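# Pass the ball via gutters into the roofed box

## Task

Bring the ball from the gutter where it starts into the roofed box, which is open on one side and stands at a different arm; gutters may be tipped to pour the ball into one another and into the box. The box must not be slid, raised, rotated or tilted beyond a small amount. If the ball drops more than slightly below the table surfaces while no robot holds it, the task fails. A gutter holds the ball only while its open end sits higher; holding its handle vertical lets the ball roll out. Arm bases (metres) and headings (degrees counter-clockwise from +x): arm1 at x=-1.71 y=-0.42 z=+0.89 facing +14; arm2 at x=+0.00 y=-0.15 z=+0.93 facing +103; arm3 at x=+1.71 y=+0.38 z=+0.88 facing -167. Finish with every gripper open and every arm moved away; anything still held in place only by a robot does not count. Nothing may be knocked or placed outside the work area.

## Robot and tools

Setup: three identical i2rt Big YAM arms, arm1, arm2 and arm3, each with six revolute joints, a two-finger gripper and a wrist camera. Fixed room cameras: cam_end_1, cam_end_2, cam_gap_1, cam_gap_2, cam_side, cam_top. Wrist cameras: arm1_cam_wrist, arm2_cam_wrist, arm3_cam_wrist. With joints 1 and 6 at 0 and the hand level and pointing forward, the wrist camera rides on top of the hand looking toward the fingertips. Reach is roughly 1.0 m from the joint1 axis.

Frame: one shared scene frame, origin on the floor, +z up. The hand point lies midway between the fingertips; its z axis runs along the fingers, and the fingers open along its y axis. Hand poses are computed from each robot's true base pose, which is never printed.

execute_actions: argument actions is a list holding exactly one action, or empty (an empty list only returns state and images). The action is an object keyed by robot name, "arm1", "arm2", "arm3"; each holds a "joints" object with absolute targets (not offsets) by joint name. Names, units and ranges: joint1_rad -2.879 to 2.879 (rotates the whole arm about its base; positive counter-clockwise viewed from above; 0 points along the base heading); joint2_rad 0 to 3.141 (shoulder; 0 has the upper arm pointing back roughly horizontal, increasing raises it then brings it forward); joint3_rad 0 to 3.019 (elbow; 0 is fully folded, increasing opens it); joint4_rad -1.692 to 1.57 (hand pitch; positive tilts fingers up); joint5_rad -1.57 to 1.57 (hand yaw; positive toward the arm's right); joint6_rad -2.094 to 2.094 (hand roll; positive clockwise looking from behind the hand); gripper_m 0 to 0.093 metres, fingertip spacing. Completion tolerances: ±0.045, ±0.14, ±0.09, ±0.055, ±0.03, ±0.035 rad, gripper ±0.003 m. Grip force is about 50 to 62 N per pad, sometimes less. All listed motions start at once and may finish at different moments; joints move at different speeds, so the hand can sweep a wide curve between postures. Example: {"arm1": {"joints": {"gripper_m": 0.05}}, "arm2": {"joints": {"joint1_rad": 0.3}}}. Joints or arms omitted may still be driving toward earlier targets. Optional cameras: list of names, or ["all"]/null/omitted for every camera, [] for none; the pictures line gives image order. Any unknown key, unknown camera or out-of-range number rejects the whole call and nothing moves.

wait: seconds, 0 to 10; commands nothing and returns state and images like an empty action.

zoom_image: camera name and region [x0, y0, x1, y1] in pixels of that camera's latest full 504x504 image, top-left origin, at most 504 by 504; gives a sharper close-up.

read_manual: section "licences" returns URDF licence notices; no motion.

finished_scene: scene number; ends the current scene irreversibly once the last command has been held, and reports success. The goal must already be met and stable. Replying without any tool call also ends things.

Result lines: joint_status tells how each commanded motion of the last accepted action ended. "off_target": stopped short and may still be pushing. "contact_stop" or "time_out": the old target is dropped and the joint holds where it stopped, except that after time_out a joint may keep a target within 0.375, 0.375, 0.113, 0.225, 0.075, 0.3 rad (joints 1 to 6) of its position and keep pushing, moving on if the way clears; on_its_own lists it. Send the reported position to relieve the push. "joint command not followed" (often with a "cause:" line) means a self/inter-arm clearance check blocked that arm's joint targets; gripper targets still run; blocked joints read "not_followed" and may be retried with each later action until new valid targets are sent. Calls with no action never show this line. on_its_own covers what this call didn't command; "held at" is the held target, not the actual position. Tiny target changes may not move a joint. A joint holding a load gradually sags.

Hazards: the arms do not halt on contact and can press hard. Pressing two robots hard together fails and ends the run; a hard hit can too, and no state line reports robot-to-robot contact (objects touching robots are fine). The clearance check can be late and ignores fingers, gripper housings and wrist cameras. Arms act independently. MOTOR HOT appears from 85 °C; at 100 °C that arm's motors and gripper go limp until cooled and it falls, shown as OVER-TEMPERATURE FAULT, with untargeted keys marked "limit_stop_at_motor_heat"; resend those targets. Any stop cancels the rest of that reply's execute_actions, wait and finished_scene calls. Avoid drops, slips, slams and heavy shoves; an occasional brief external push on loose objects can happen.

Cameras: calibration is given with OpenCV-style K, distortion and T_world_to_cam (world = scene frame, metres); real poses may differ by up to about 2.3 degrees and 9 mm, and wrist-camera poses come from reported joint angles, so treat projections as approximate. Results list cameras whose numbers changed.

Each tool is called by a JSON object that holds its "api" and its "payload", one argument or row to a line.

## Session

I'll start by looking at the current state and the camera images.

{"api": "execute_actions", "payload": {
  "actions": []
}}

Scene clock: 0.00 s.
Motor temperatures (°C, as the motors report them): arm1=[27 26 25 29 26 26] | arm2=[25 27 25 25 25 24] | arm3=[25 25 25 26 26 25]
arm1.joint_positions: joint1_rad=+0.741 joint2_rad=+0.320 joint3_rad=+1.336 joint4_rad=-1.365 joint5_rad=-0.028 joint6_rad=+0.285 gripper_m=+0.094
arm1.joint_status: not commanded
arm1.hand: x=-1.6590 y=-0.3330 z=+1.4450 quat_wxyz=(-0.458, +0.289, -0.761, -0.356) (m; scene frame)
arm2.joint_positions: joint1_rad=-0.147 joint2_rad=+0.603 joint3_rad=+1.589 joint4_rad=-1.254 joint5_rad=-0.248 joint6_rad=-0.477 gripper_m=+0.095
arm2.joint_status: not commanded
arm2.hand: x=-0.0576 y=+0.0427 z=+1.5820 quat_wxyz=(-0.443, +0.729, -0.321, -0.411) (m; scene frame)
arm3.joint_positions: joint1_rad=-0.791 joint2_rad=+0.460 joint3_rad=+1.602 joint4_rad=-1.180 joint5_rad=+0.081 joint6_rad=-0.496 gripper_m=+0.095
arm3.joint_status: not commanded
arm3.hand: x=+1.6198 y=+0.4443 z=+1.5813 quat_wxyz=(+0.379, -0.718, +0.049, +0.581) (m; scene frame)
pictures: arm1_cam_wrist, arm2_cam_wrist, arm3_cam_wrist, cam_end_1, cam_end_2, cam_gap_1, cam_gap_2, cam_side, cam_top
Images, in order (width x height): arm1_cam_wrist 504x504, arm2_cam_wrist 504x504, arm3_cam_wrist 504x504, cam_end_1 504x504, cam_end_2 504x504, cam_gap_1 504x504, cam_gap_2 504x504, cam_side 504x504, cam_top 504x504.

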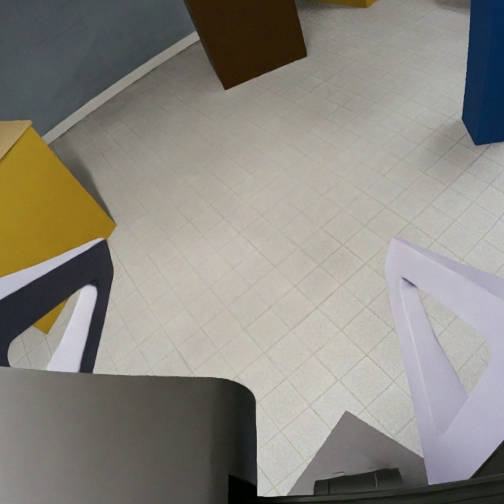

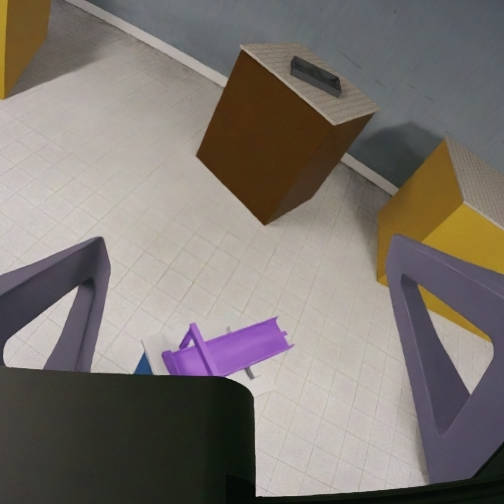

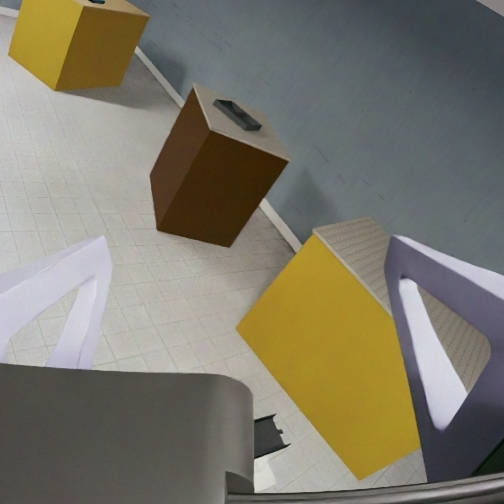

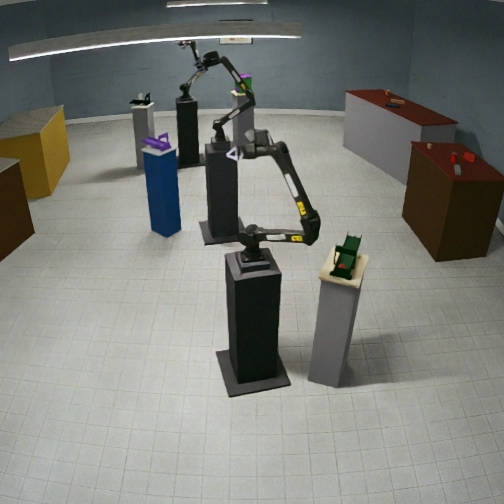

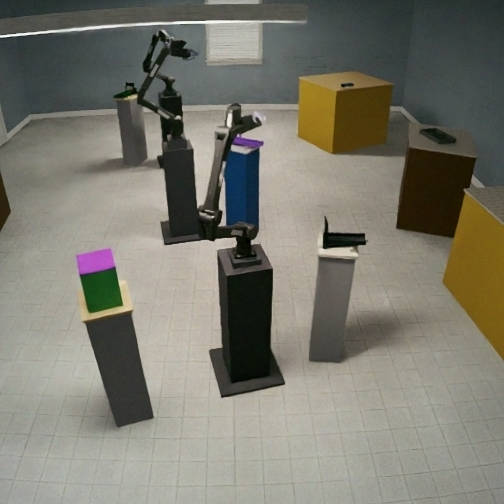

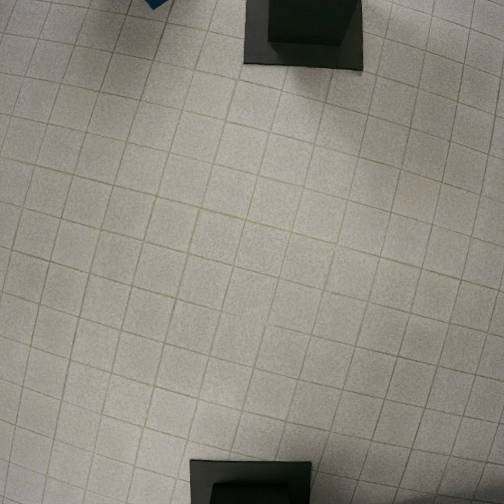

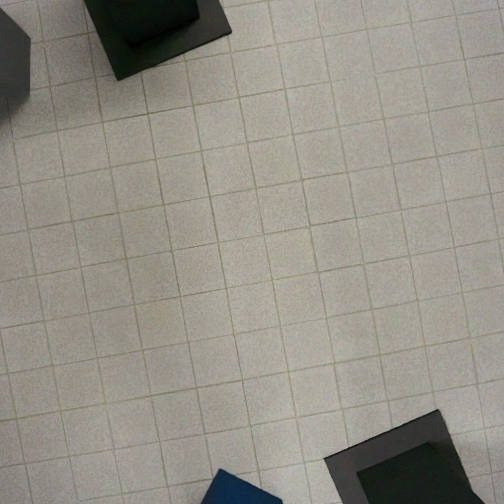

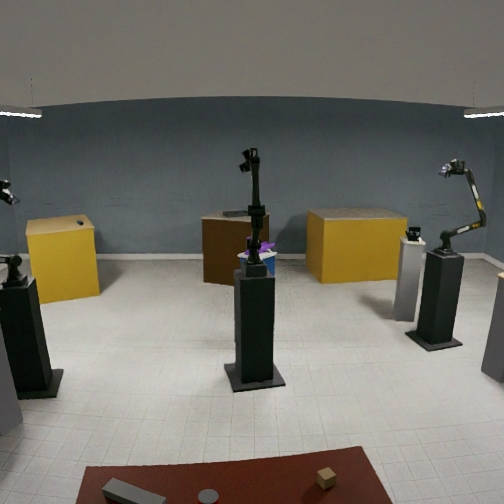

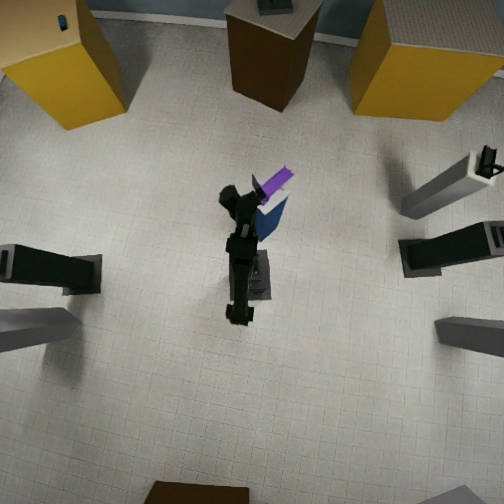

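{"api": "zoom_image", "payload": {
  "camera": "cam_end_1",
  "region": [300, 220, 390, 310]
}}

{"api": "zoom_image", "payload": {
  "camera": "cam_end_2",
  "region": [290, 200, 390, 300]
}}

{"api": "zoom_image", "payload": {
  "camera": "cam_end_2",
  "region": [50, 230, 170, 350]
}}

{"api": "zoom_image", "payload": {
  "camera": "arm2_cam_wrist",
  "region": [120, 280, 320, 420]
}}

Region (300, 220, 390, 310) of cam_end_1's 504x504 image, scaled by 5.600, with more detail than that image has.

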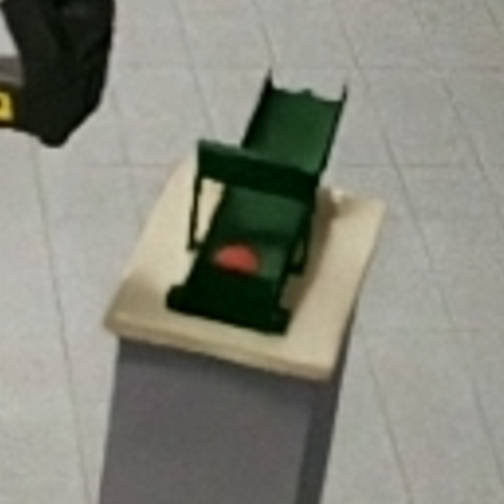

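Region (290, 200, 390, 300) of cam_end_2's 504x504 image, scaled by 5.040, with more detail than that image has.

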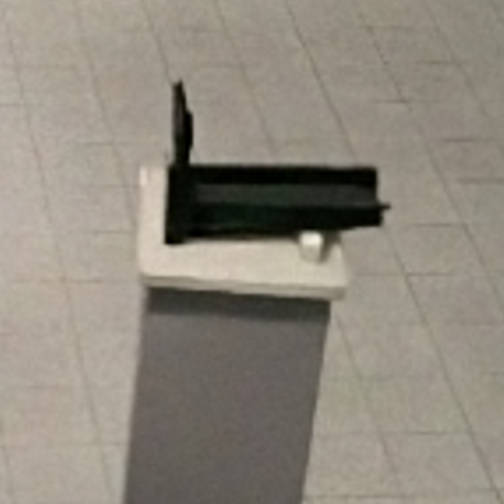

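Region (50, 230, 170, 350) of cam_end_2's 504x504 image, scaled by 4.200, with more detail than that image has.

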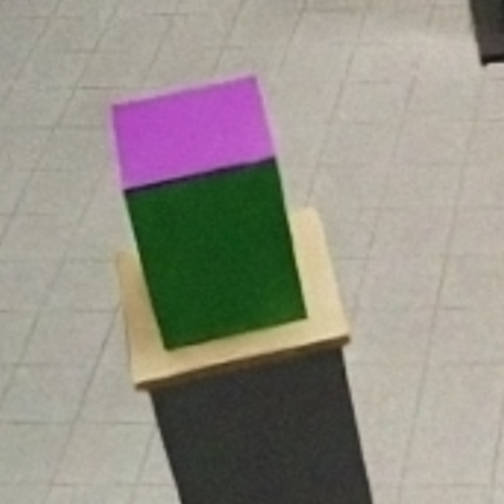

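Region (120, 280, 320, 420) of arm2_cam_wrist's 504x504 image, scaled by 2.520, with more detail than that image has; it fills the top 353 rows of this view, and the rest is white.

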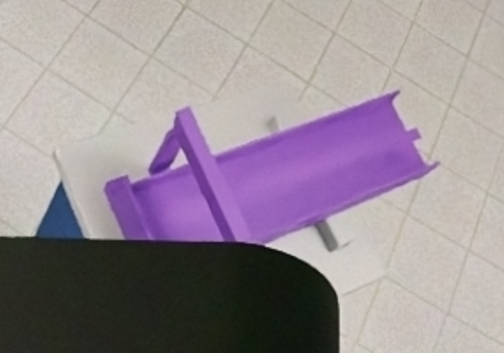

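{"api": "zoom_image", "payload": {
  "camera": "cam_end_1",
  "region": [210, 60, 280, 130]
}}

{"api": "zoom_image", "payload": {
  "camera": "cam_top",
  "region": [230, 150, 310, 230]
}}

{"api": "zoom_image", "payload": {
  "camera": "cam_top",
  "region": [434, 130, 504, 200]
}}

{"api": "zoom_image", "payload": {
  "camera": "cam_end_1",
  "region": [120, 80, 200, 160]
}}

Region (210, 60, 280, 130) of cam_end_1's 504x504 image, scaled by 7.200, with more detail than that image has.

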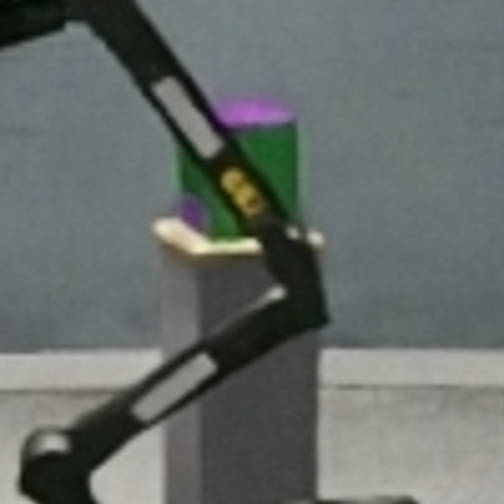

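Region (230, 150, 310, 230) of cam_top's 504x504 image, scaled by 6.300, with more detail than that image has.

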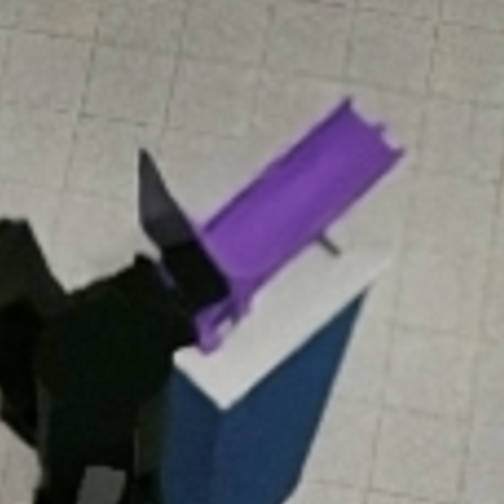

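Region (434, 130, 504, 200) of cam_top's 504x504 image, scaled by 7.200, with more detail than that image has.

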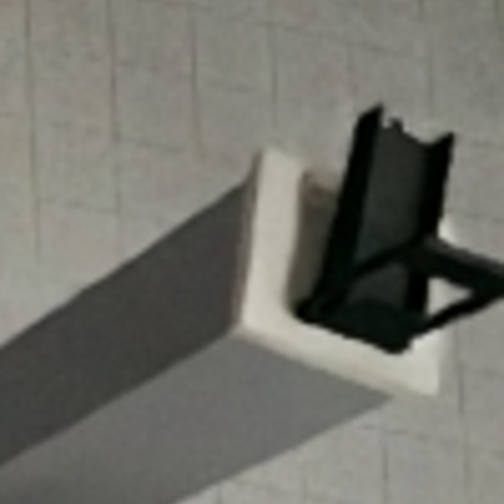

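Region (120, 80, 200, 160) of cam_end_1's 504x504 image, scaled by 6.300, with more detail than that image has.

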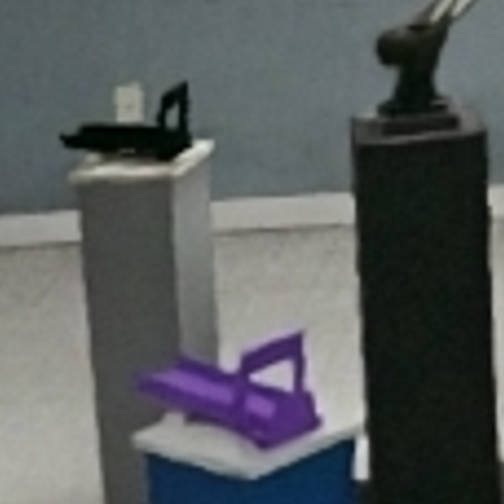

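{"api": "execute_actions", "payload": {
  "actions": [
    {"arm1": {"joints": {"joint1_rad": -1.99, "joint2_rad": 1.22, "joint3_rad": 1.23, "joint4_rad": -1.056, "joint5_rad": 0.0, "joint6_rad": 0.0}}, "arm2": {"joints": {"joint1_rad": -0.37, "joint2_rad": 1.323, "joint3_rad": 1.318, "joint4_rad": -1.042, "joint5_rad": 0.0, "joint6_rad": 0.0}}, "arm3": {"joints": {"joint1_rad": -1.53, "joint2_rad": 1.323, "joint3_rad": 1.318, "joint4_rad": -1.042, "joint5_rad": 0.0, "joint6_rad": 0.0}}}
  ],
  "cameras": ["arm1_cam_wrist", "arm2_cam_wrist", "arm3_cam_wrist", "cam_end_1", "cam_end_2", "cam_top"]
}}

Scene clock: 103.97 s.
Motor temperatures (°C, as the motors report them): arm1=[27 26 29 29 26 26] | arm2=[25 27 29 25 25 24] | arm3=[25 25 27 26 26 25]
arm1.joint_positions: joint1_rad=-1.993 joint2_rad=+1.239 joint3_rad=+1.212 joint4_rad=-1.061 joint5_rad=-0.001 joint6_rad=+0.016 gripper_m=+0.094
arm1.joint_status: all done
arm1.hand: x=-1.7952 y=-0.8805 z=+1.1640 quat_wxyz=(-0.153, -0.749, -0.620, +0.174) (m; scene frame)
arm2.joint_positions: joint1_rad=-0.363 joint2_rad=+1.342 joint3_rad=+1.287 joint4_rad=-1.055 joint5_rad=-0.002 joint6_rad=-0.014 gripper_m=+0.095
arm2.joint_status: all done
arm2.hand: x=+0.0680 y=+0.3379 z=+1.1964 quat_wxyz=(-0.170, +0.645, -0.731, -0.144) (m; scene frame)
arm3.joint_positions: joint1_rad=-1.536 joint2_rad=+1.328 joint3_rad=+1.314 joint4_rad=-1.049 joint5_rad=-0.001 joint6_rad=-0.009 gripper_m=+0.095
arm3.joint_status: all done
arm3.hand: x=+1.5845 y=+0.8546 z=+1.1816 quat_wxyz=(+0.158, -0.771, +0.584, +0.199) (m; scene frame)
pictures: arm1_cam_wrist, arm2_cam_wrist, arm3_cam_wrist, cam_end_1, cam_end_2, cam_top
camera_calibration (this result's frames):
arm1_cam_wrist: T_world_to_cam=[[-0.98144, 0.190614, -0.0210246, -1.56967], [0.186086, 0.973103, 0.135801, 1.04094], [0.0463447, 0.129368, -0.990513, 1.47172], [0, 0, 0, 1]] pos_world=[-1.80245, -0.904134, 1.28339]
arm2_cam_wrist: T_world_to_cam=[[0.991065, -0.132633, 0.0140851, -0.0353996], [-0.132821, -0.971747, 0.195106, 0.106542], [-0.0121904, -0.195234, -0.980681, 1.36353], [0, 0, 0, 1]] pos_world=[0.0658562, 0.365043, 1.3169]
arm3_cam_wrist: T_world_to_cam=[[0.965722, 0.259573, 0.00153962, -1.75344], [0.258275, -0.961452, 0.0943639, 0.308278], [0.0259746, -0.0907317, -0.995537, 1.33988], [0, 0, 0, 1]] pos_world=[1.57892, 0.873111, 1.30751]
Images, in order (width x height): arm1_cam_wrist 504x504, arm2_cam_wrist 504x504, arm3_cam_wrist 504x504, cam_end_1 504x504, cam_end_2 504x504, cam_top 504x504.

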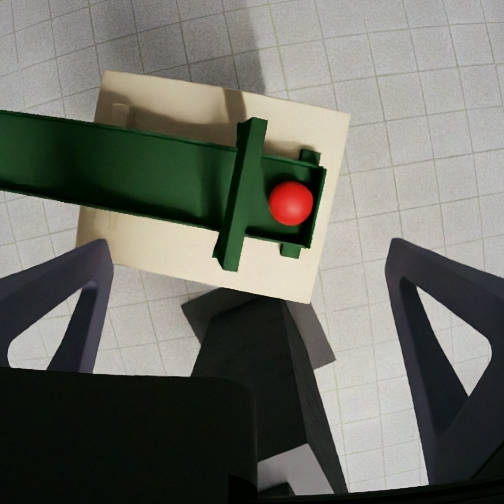

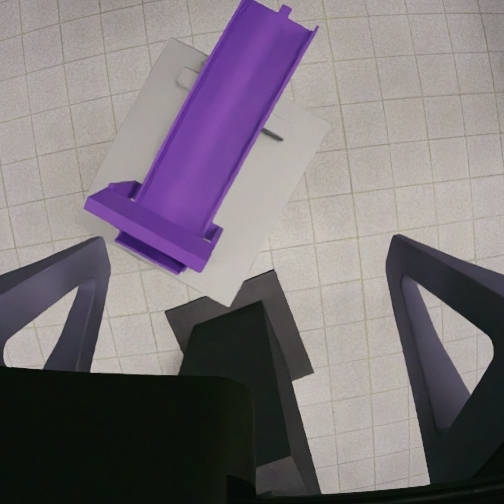

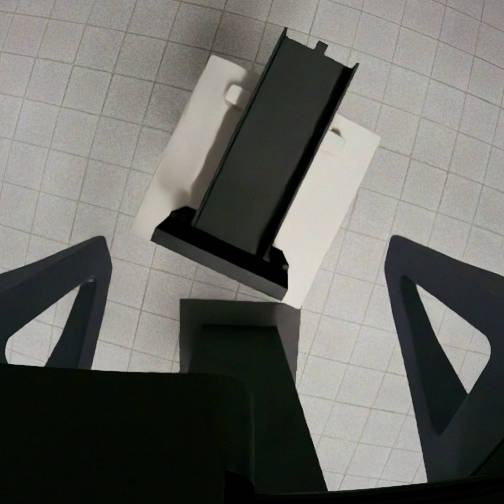

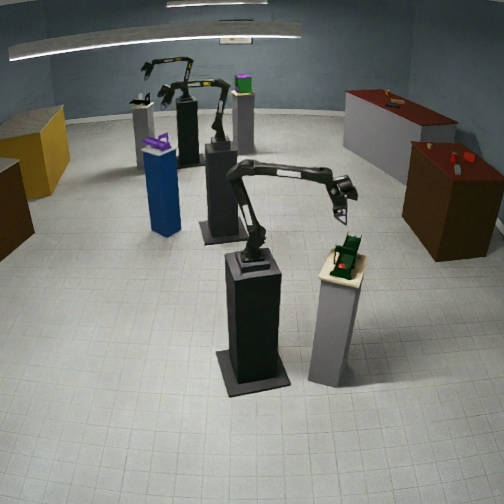

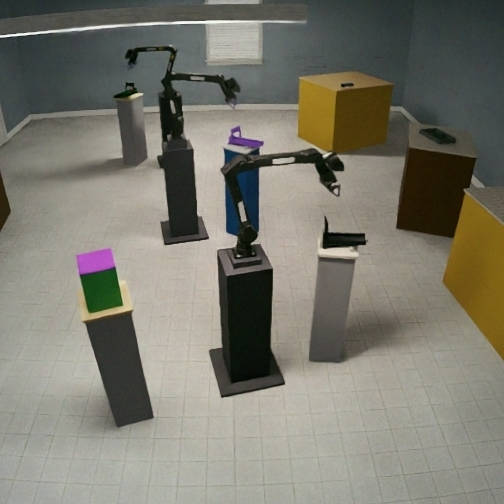

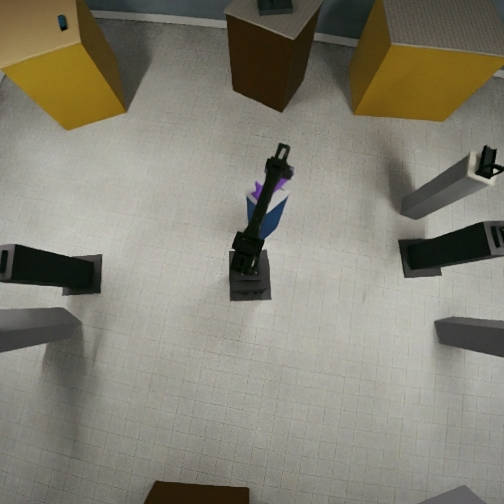

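{"api": "zoom_image", "payload": {
  "camera": "arm1_cam_wrist",
  "region": [180, 90, 370, 310]
}}

{"api": "zoom_image", "payload": {
  "camera": "arm2_cam_wrist",
  "region": [60, 150, 260, 320]
}}

{"api": "zoom_image", "payload": {
  "camera": "arm3_cam_wrist",
  "region": [120, 170, 320, 320]
}}

{"api": "zoom_image", "payload": {
  "camera": "cam_end_1",
  "region": [220, 60, 270, 110]
}}

{"api": "zoom_image", "payload": {
  "camera": "cam_end_2",
  "region": [210, 110, 280, 170]
}}

{"api": "zoom_image", "payload": {
  "camera": "cam_end_2",
  "region": [100, 70, 160, 120]
}}

Region (180, 90, 370, 310) of arm1_cam_wrist's 504x504 image, scaled by 2.291, with more detail than that image has; it fills the left 435 columns of this view, and the rest is white.

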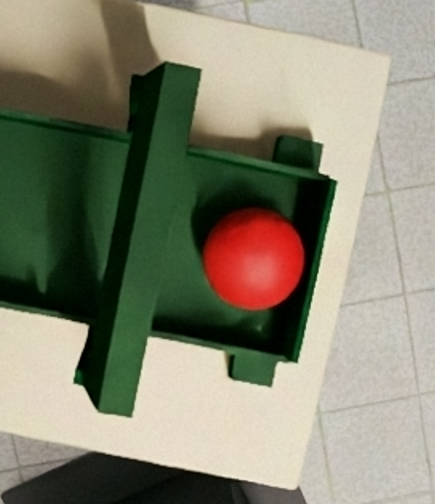

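Region (60, 150, 260, 320) of arm2_cam_wrist's 504x504 image, scaled by 2.520, with more detail than that image has; it fills the top 428 rows of this view, and the rest is white.

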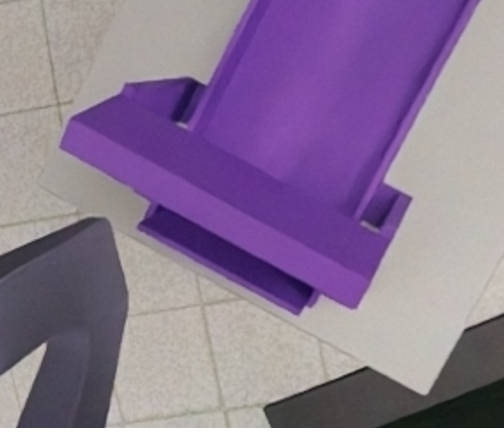

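Region (120, 170, 320, 320) of arm3_cam_wrist's 504x504 image, scaled by 2.520, with more detail than that image has; it fills the top 378 rows of this view, and the rest is white.

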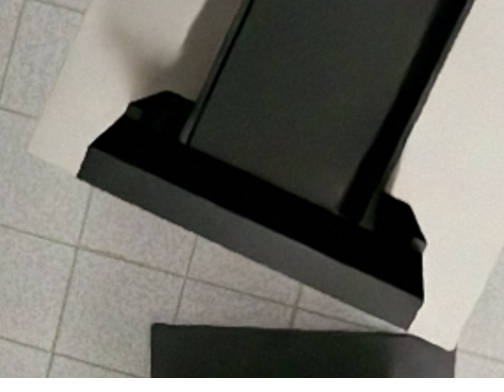

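Region (220, 60, 270, 110) of cam_end_1's 504x504 image, scaled by 10.080, with more detail than that image has.

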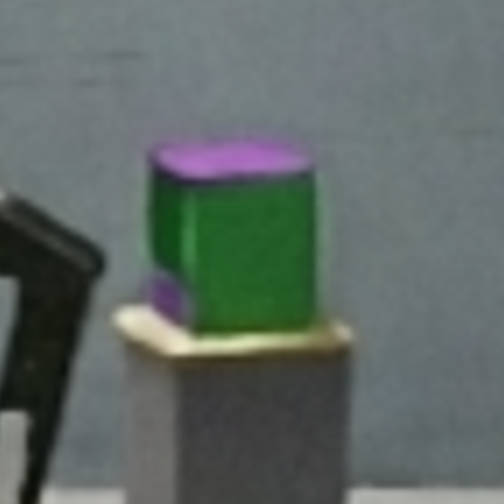

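Region (210, 110, 280, 170) of cam_end_2's 504x504 image, scaled by 7.200, with more detail than that image has; it fills the top 432 rows of this view, and the rest is white.

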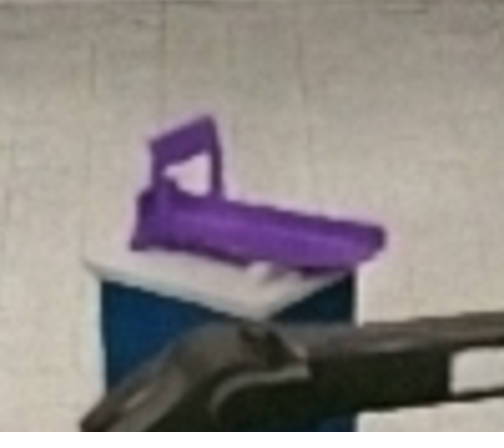

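Region (100, 70, 160, 120) of cam_end_2's 504x504 image, scaled by 8.400, with more detail than that image has.

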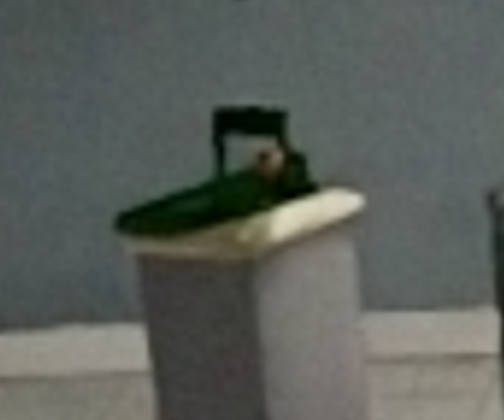

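{"api": "execute_actions", "payload": {
  "actions": [
    {"arm1": {"joints": {"joint1_rad": -2.07, "joint2_rad": 1.565, "joint3_rad": 1.473, "joint4_rad": -1.401, "joint5_rad": -0.26, "joint6_rad": 0.134, "gripper_m": 0.093}}, "arm2": {"joints": {"joint1_rad": -0.129, "joint2_rad": 1.476, "joint3_rad": 1.295, "joint4_rad": -1.132, "joint5_rad": 0.175, "joint6_rad": -0.848, "gripper_m": 0.093}}, "arm3": {"joints": {"joint1_rad": -1.446, "joint2_rad": 1.451, "joint3_rad": 1.333, "joint4_rad": -1.208, "joint5_rad": 0.129, "joint6_rad": -1.065, "gripper_m": 0.093}}}
  ],
  "cameras": ["arm1_cam_wrist", "arm2_cam_wrist", "arm3_cam_wrist", "cam_end_1", "cam_end_2"]
}}

Scene clock: 225.87 s.
Motor temperatures (°C, as the motors report them): arm1=[27 27 34 29 26 26] | arm2=[25 29 34 25 25 24] | arm3=[25 27 31 26 26 25]
arm1.joint_positions: joint1_rad=-2.073 joint2_rad=+1.584 joint3_rad=+1.427 joint4_rad=-1.394 joint5_rad=-0.256 joint6_rad=+0.117 gripper_m=+0.093
arm1.joint_status: all done
arm1.hand: x=-1.7931 y=-0.8999 z=+1.0890 quat_wxyz=(-0.098, -0.818, -0.561, -0.084) (m; scene frame)
arm2.joint_positions: joint1_rad=-0.117 joint2_rad=+1.492 joint3_rad=+1.283 joint4_rad=-1.121 joint5_rad=+0.173 joint6_rad=-0.834 gripper_m=+0.093
arm2.joint_status: all done
arm2.hand: x=-0.0229 y=+0.3404 z=+1.1202 quat_wxyz=(-0.138, +0.938, -0.316, +0.032) (m; scene frame)
arm3.joint_positions: joint1_rad=-1.440 joint2_rad=+1.457 joint3_rad=+1.314 joint4_rad=-1.197 joint5_rad=+0.124 joint6_rad=-1.055 gripper_m=+0.093
arm3.joint_status: all done
arm3.hand: x=+1.5659 y=+0.8316 z=+1.1093 quat_wxyz=(+0.135, -0.987, +0.085, -0.010) (m; scene frame)
pictures: arm1_cam_wrist, arm2_cam_wrist, arm3_cam_wrist, cam_end_1, cam_end_2
camera_calibration (this result's frames):
arm1_cam_wrist: T_world_to_cam=[[-0.896434, 0.360123, -0.258299, -1.00223], [0.158324, 0.804603, 0.572318, 0.39281], [0.413933, 0.47215, -0.778289, 2.13635], [0, 0, 0, 1]] pos_world=[-1.84493, -0.96381, 1.17901]
arm2_cam_wrist: T_world_to_cam=[[0.58527, 0.758032, 0.287831, -0.56303], [0.544203, -0.630379, 0.553593, -0.39053], [0.601083, -0.167363, -0.781465, 1.06962], [0, 0, 0, 1]] pos_world=[-0.100878, 0.359628, 1.21412]
arm3_cam_wrist: T_world_to_cam=[[0.177281, 0.948055, 0.264127, -1.35856], [0.782722, -0.298511, 0.546112, -1.5759], [0.596589, 0.109923, -0.794983, -0.0165641], [0, 0, 0, 1]] pos_world=[1.48422, 0.819392, 1.20628]
Images, in order (width x height): arm1_cam_wrist 504x504, arm2_cam_wrist 504x504, arm3_cam_wrist 504x504, cam_end_1 504x504, cam_end_2 504x504.

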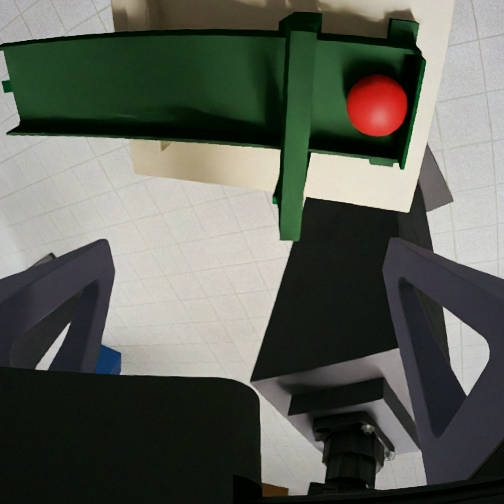

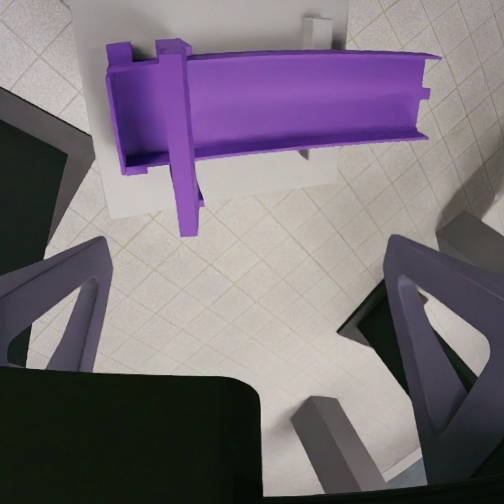

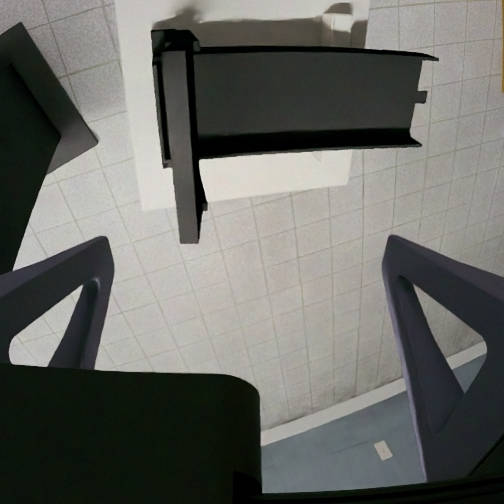

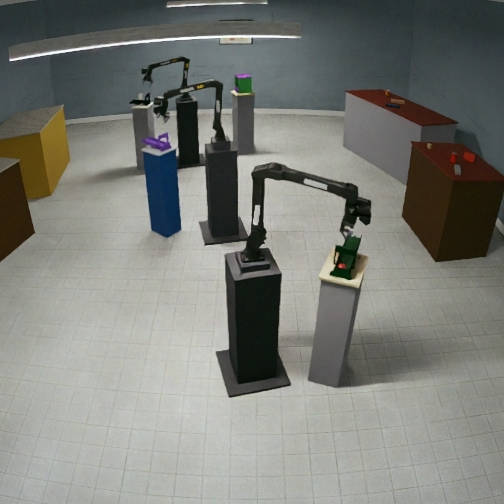

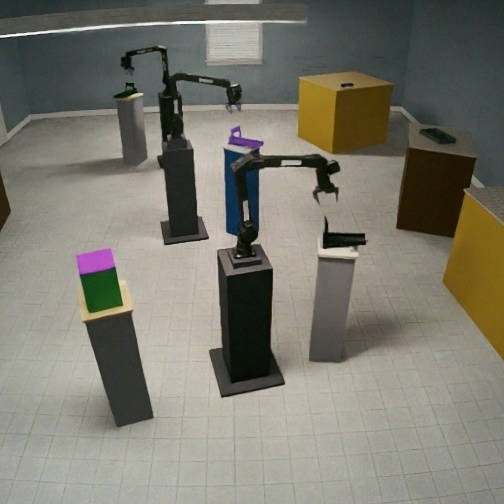

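{"api": "zoom_image", "payload": {
  "camera": "arm1_cam_wrist",
  "region": [240, 0, 460, 260]
}}

{"api": "zoom_image", "payload": {
  "camera": "arm2_cam_wrist",
  "region": [80, 20, 300, 260]
}}

{"api": "zoom_image", "payload": {
  "camera": "arm3_cam_wrist",
  "region": [100, 10, 320, 260]
}}

Region (240, 0, 460, 260) of arm1_cam_wrist's 504x504 image, scaled by 1.938, with more detail than that image has; it fills the left 426 columns of this view, and the rest is white.

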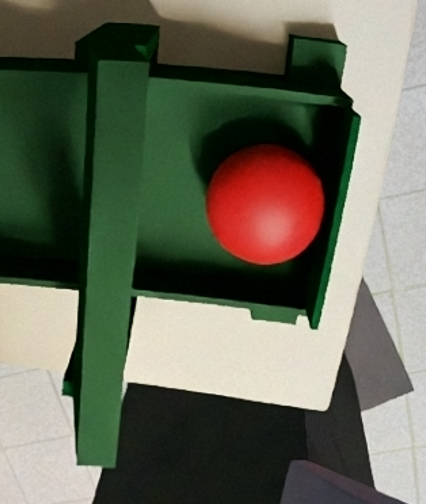

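Region (80, 20, 300, 260) of arm2_cam_wrist's 504x504 image, scaled by 2.100, with more detail than that image has; it fills the left 462 columns of this view, and the rest is white.

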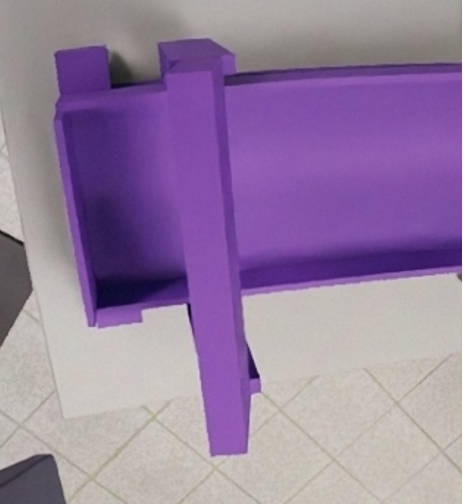

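Region (100, 10, 320, 260) of arm3_cam_wrist's 504x504 image, scaled by 2.016, with more detail than that image has; it fills the left 444 columns of this view, and the rest is white.

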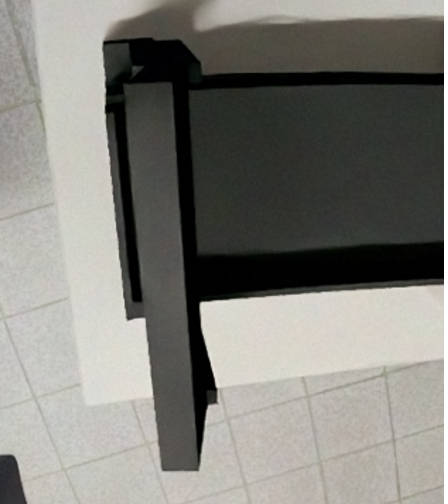

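{"api": "execute_actions", "payload": {
  "actions": [
    {"arm1": {"joints": {"joint1_rad": -2.059, "joint2_rad": 1.623, "joint3_rad": 1.313, "joint4_rad": -1.188, "joint5_rad": -0.262, "joint6_rad": 0.165}}, "arm2": {"joints": {"joint1_rad": -0.133, "joint2_rad": 1.572, "joint3_rad": 1.16, "joint4_rad": -0.897, "joint5_rad": 0.179, "joint6_rad": -0.856}}, "arm3": {"joints": {"joint1_rad": -1.436, "joint2_rad": 1.518, "joint3_rad": 1.16, "joint4_rad": -0.967, "joint5_rad": 0.137, "joint6_rad": -1.047}}}
  ],
  "cameras": ["arm1_cam_wrist", "arm2_cam_wrist", "arm3_cam_wrist", "cam_end_1", "cam_end_2"]
}}

Scene clock: 314.83 s.
Motor temperatures (°C, as the motors report them): arm1=[27 28 37 29 27 26] | arm2=[25 30 33 25 25 24] | arm3=[25 27 33 26 26 25]
arm1.joint_positions: joint1_rad=-2.067 joint2_rad=+1.626 joint3_rad=+1.302 joint4_rad=-1.198 joint5_rad=-0.258 joint6_rad=+0.149 gripper_m=+0.093
arm1.joint_status: all done
arm1.hand: x=-1.7909 y=-0.9070 z=+1.0241 quat_wxyz=(-0.107, -0.823, -0.552, -0.075) (m; scene frame)
arm2.joint_positions: joint1_rad=-0.120 joint2_rad=+1.583 joint3_rad=+1.145 joint4_rad=-0.912 joint5_rad=+0.177 joint6_rad=-0.843 gripper_m=+0.093
arm2.joint_status: all done
arm2.hand: x=-0.0207 y=+0.3417 z=+1.0314 quat_wxyz=(-0.130, +0.940, -0.313, +0.039) (m; scene frame)
arm3.joint_positions: joint1_rad=-1.440 joint2_rad=+1.520 joint3_rad=+1.167 joint4_rad=-0.981 joint5_rad=+0.132 joint6_rad=-1.055 gripper_m=+0.093
arm3.joint_status: all done
arm3.hand: x=+1.5656 y=+0.8381 z=+1.0295 quat_wxyz=(+0.139, -0.987, +0.085, -0.012) (m; scene frame)
pictures: arm1_cam_wrist, arm2_cam_wrist, arm3_cam_wrist, cam_end_1, cam_end_2
camera_calibration (this result's frames):
arm1_cam_wrist: T_world_to_cam=[[-0.888377, 0.375285, -0.264476, -0.979892], [0.178434, 0.812994, 0.554259, 0.497507], [0.423022, 0.445199, -0.789208, 2.0913], [0, 0, 0, 1]] pos_world=[-1.84395, -0.967778, 1.11557]
arm2_cam_wrist: T_world_to_cam=[[0.580184, 0.766061, 0.276654, -0.531158], [0.542214, -0.616735, 0.57065, -0.364044], [0.607775, -0.181077, -0.773189, 0.99539], [0, 0, 0, 1]] pos_world=[-0.0994137, 0.362622, 1.12431]
arm3_cam_wrist: T_world_to_cam=[[0.177152, 0.945911, 0.27179, -1.34953], [0.779105, -0.303519, 0.548518, -1.52276], [0.601342, 0.114582, -0.790733, -0.0962972], [0, 0, 0, 1]] pos_world=[1.48337, 0.825379, 1.1259]
Images, in order (width x height): arm1_cam_wrist 504x504, arm2_cam_wrist 504x504, arm3_cam_wrist 504x504, cam_end_1 504x504, cam_end_2 504x504.

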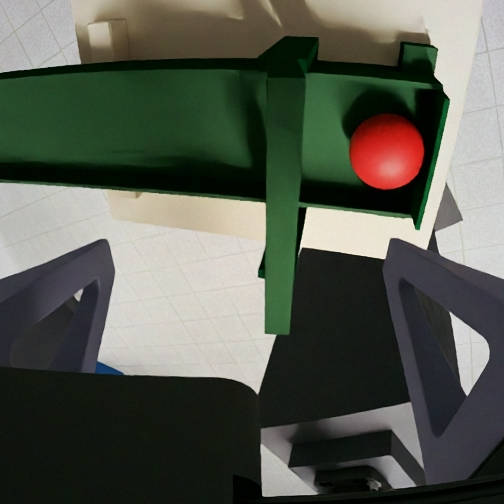

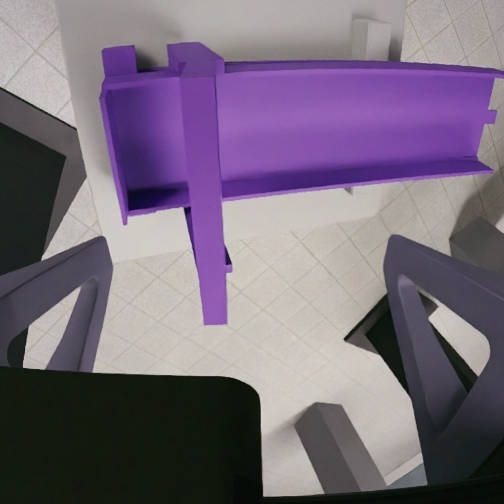

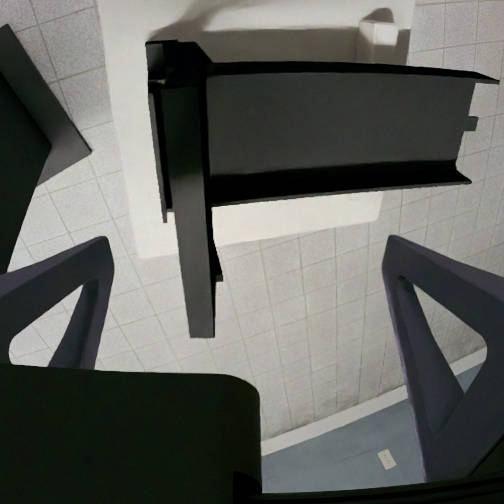

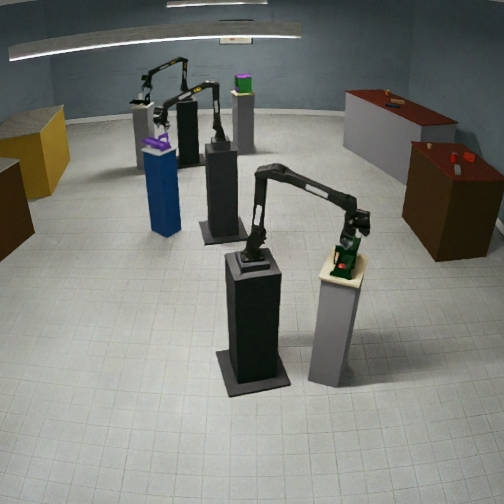

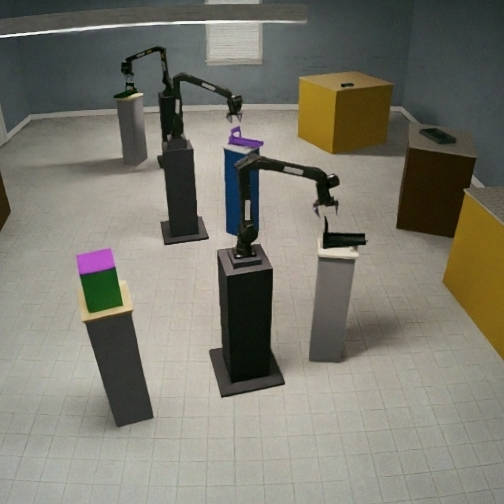

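{"api": "execute_actions", "payload": {
  "actions": [
    {"arm1": {"joints": {"joint1_rad": -2.051, "joint2_rad": 1.676, "joint3_rad": 1.221, "joint4_rad": -1.055}}, "arm2": {"joints": {"joint1_rad": -0.14, "joint2_rad": 1.643, "joint3_rad": 1.067, "joint4_rad": -0.761}}, "arm3": {"joints": {"joint1_rad": -1.441, "joint2_rad": 1.565, "joint3_rad": 1.049, "joint4_rad": -0.819, "joint6_rad": -1.032}}}
  ],
  "cameras": ["arm1_cam_wrist", "arm2_cam_wrist", "arm3_cam_wrist", "cam_end_1", "cam_end_2"]
}}

Scene clock: 341.07 s.
Motor temperatures (°C, as the motors report them): arm1=[27 28 35 29 27 26] | arm2=[25 30 33 25 25 24] | arm3=[25 28 32 26 26 25]
arm1.joint_positions: joint1_rad=-2.058 joint2_rad=+1.679 joint3_rad=+1.211 joint4_rad=-1.064 joint5_rad=-0.258 joint6_rad=+0.149 gripper_m=+0.093
arm1.joint_status: all done
arm1.hand: x=-1.7855 y=-0.9029 z=+0.9682 quat_wxyz=(-0.104, -0.821, -0.555, -0.080) (m; scene frame)
arm2.joint_positions: joint1_rad=-0.128 joint2_rad=+1.643 joint3_rad=+1.057 joint4_rad=-0.776 joint5_rad=+0.177 joint6_rad=-0.843 gripper_m=+0.093
arm2.joint_status: all done
arm2.hand: x=-0.0160 y=+0.3332 z=+0.9765 quat_wxyz=(-0.124, +0.940, -0.316, +0.042) (m; scene frame)
arm3.joint_positions: joint1_rad=-1.440 joint2_rad=+1.559 joint3_rad=+1.059 joint4_rad=-0.833 joint5_rad=+0.132 joint6_rad=-1.041 gripper_m=+0.093
arm3.joint_status: all done
arm3.hand: x=+1.5688 y=+0.8310 z=+0.9763 quat_wxyz=(+0.140, -0.986, +0.092, -0.011) (m; scene frame)
pictures: arm1_cam_wrist, arm2_cam_wrist, arm3_cam_wrist, cam_end_1, cam_end_2
camera_calibration (this result's frames):
arm1_cam_wrist: T_world_to_cam=[[-0.890693, 0.370768, -0.263053, -1.00105], [0.170444, 0.808791, 0.562856, 0.497726], [0.421444, 0.456496, -0.783579, 2.04502], [0, 0, 0, 1]] pos_world=[-1.83833, -0.96494, 1.05896]
arm2_cam_wrist: T_world_to_cam=[[0.585327, 0.765091, 0.268379, -0.503655], [0.536679, -0.613712, 0.579081, -0.349858], [0.607757, -0.194918, -0.76983, 0.949833], [0, 0, 0, 1]] pos_world=[-0.0947034, 0.35577, 1.06898]
arm3_cam_wrist: T_world_to_cam=[[0.19111, 0.94294, 0.272657, -1.34915], [0.777235, -0.315021, 0.544672, -1.48195], [0.599485, 0.107826, -0.79309, -0.128601], [0, 0, 0, 1]] pos_world=[1.48675, 0.819193, 1.07304]
Images, in order (width x height): arm1_cam_wrist 504x504, arm2_cam_wrist 504x504, arm3_cam_wrist 504x504, cam_end_1 504x504, cam_end_2 504x504.

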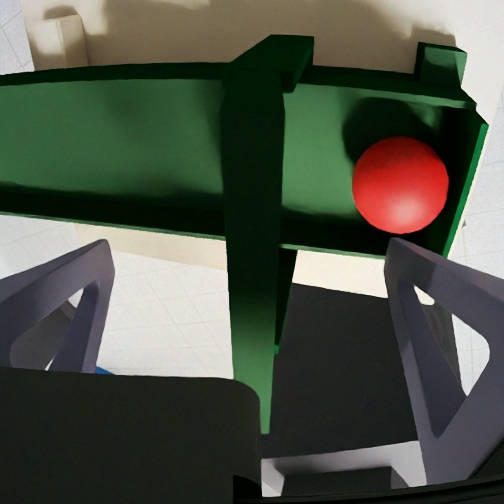

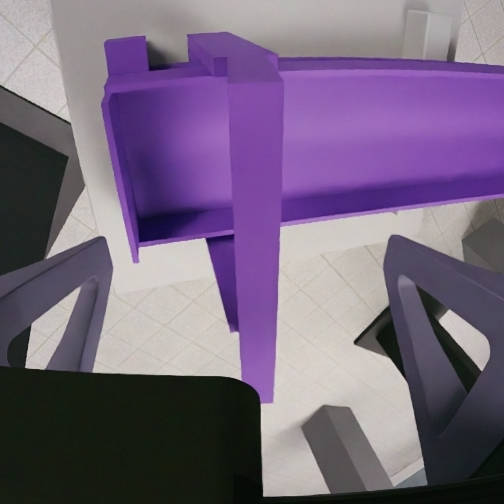

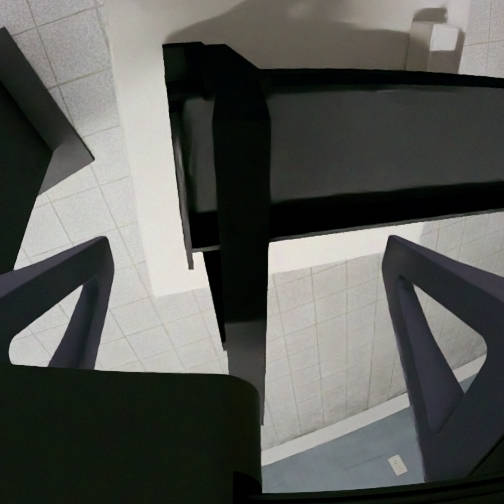

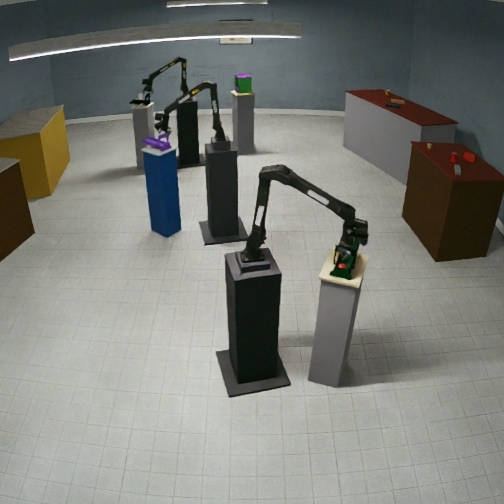

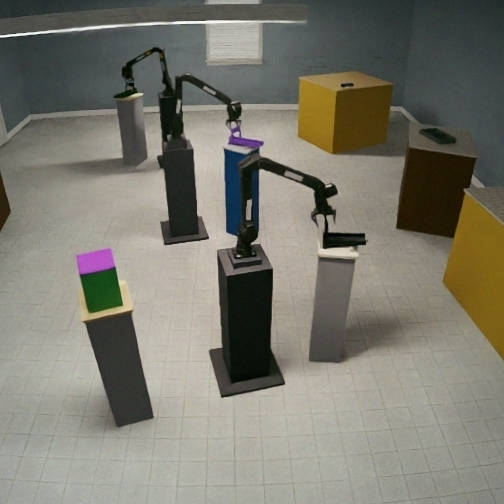

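{"api": "execute_actions", "payload": {
  "actions": [
    {"arm1": {"joints": {"gripper_m": 0.0}}, "arm2": {"joints": {"joint2_rad": 1.66, "gripper_m": 0.0}}, "arm3": {"joints": {"gripper_m": 0.0}}}
  ],
  "cameras": ["arm1_cam_wrist", "arm2_cam_wrist", "arm3_cam_wrist"]
}}

Scene clock: 360.80 s.
Motor temperatures (°C, as the motors report them): arm1=[27 28 34 29 27 26] | arm2=[25 30 33 25 25 24] | arm3=[25 28 31 26 26 25]
arm1.joint_positions: joint1_rad=-2.057 joint2_rad=+1.678 joint3_rad=+1.211 joint4_rad=-1.063 joint5_rad=-0.254 joint6_rad=+0.151 gripper_m=+0.011
arm1.joint_status: gripper_m off_target (ended at +0.011, target +0.000)
arm1.hand: x=-1.7857 y=-0.9032 z=+0.9682 quat_wxyz=(-0.103, -0.822, -0.555, -0.078) (m; scene frame)
arm2.joint_positions: joint1_rad=-0.128 joint2_rad=+1.643 joint3_rad=+1.057 joint4_rad=-0.775 joint5_rad=+0.176 joint6_rad=-0.846 gripper_m=+0.012
arm2.joint_status: gripper_m off_target (ended at +0.012, target +0.000); the others done
arm2.hand: x=-0.0162 y=+0.3334 z=+0.9765 quat_wxyz=(-0.125, +0.940, -0.315, +0.042) (m; scene frame)
arm3.joint_positions: joint1_rad=-1.440 joint2_rad=+1.559 joint3_rad=+1.058 joint4_rad=-0.830 joint5_rad=+0.135 joint6_rad=-1.038 gripper_m=+0.012
arm3.joint_status: gripper_m off_target (ended at +0.012, target +0.000)
arm3.hand: x=+1.5691 y=+0.8314 z=+0.9761 quat_wxyz=(+0.141, -0.985, +0.094, -0.012) (m; scene frame)
pictures: arm1_cam_wrist, arm2_cam_wrist, arm3_cam_wrist
camera_calibration (this result's frames):
arm1_cam_wrist: T_world_to_cam=[[-0.891676, 0.371023, -0.259339, -1.00626], [0.17326, 0.809004, 0.561688, 0.504355], [0.418205, 0.455911, -0.785652, 2.04095], [0, 0, 0, 1]] pos_world=[-1.83818, -0.965168, 1.05922]
arm2_cam_wrist: T_world_to_cam=[[0.582755, 0.767026, 0.268455, -0.504492], [0.539145, -0.612093, 0.578502, -0.349526], [0.608046, -0.192388, -0.770238, 0.949592], [0, 0, 0, 1]] pos_world=[-0.0949547, 0.355706, 1.06905]
arm3_cam_wrist: T_world_to_cam=[[0.194213, 0.941473, 0.275516, -1.35596], [0.775605, -0.319336, 0.544483, -1.47566], [0.600599, 0.107946, -0.79223, -0.1317], [0, 0, 0, 1]] pos_world=[1.48697, 0.819585, 1.07272]
Images, in order (width x height): arm1_cam_wrist 504x504, arm2_cam_wrist 504x504, arm3_cam_wrist 504x504.

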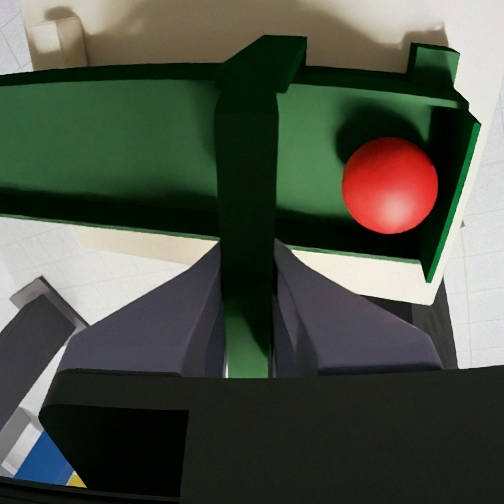

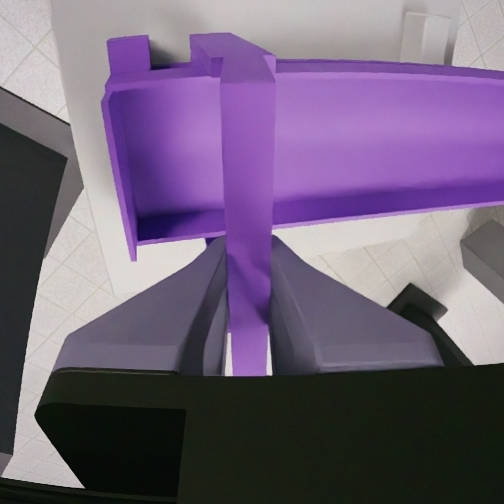

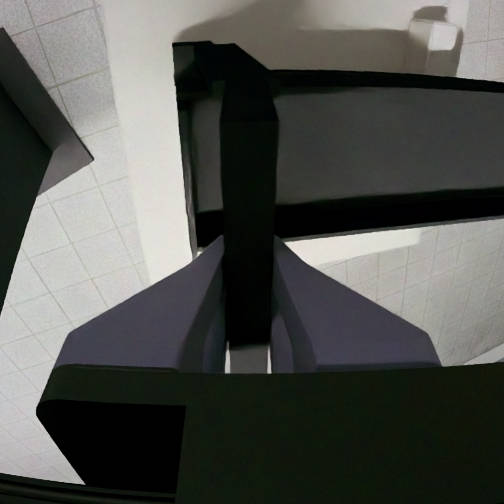

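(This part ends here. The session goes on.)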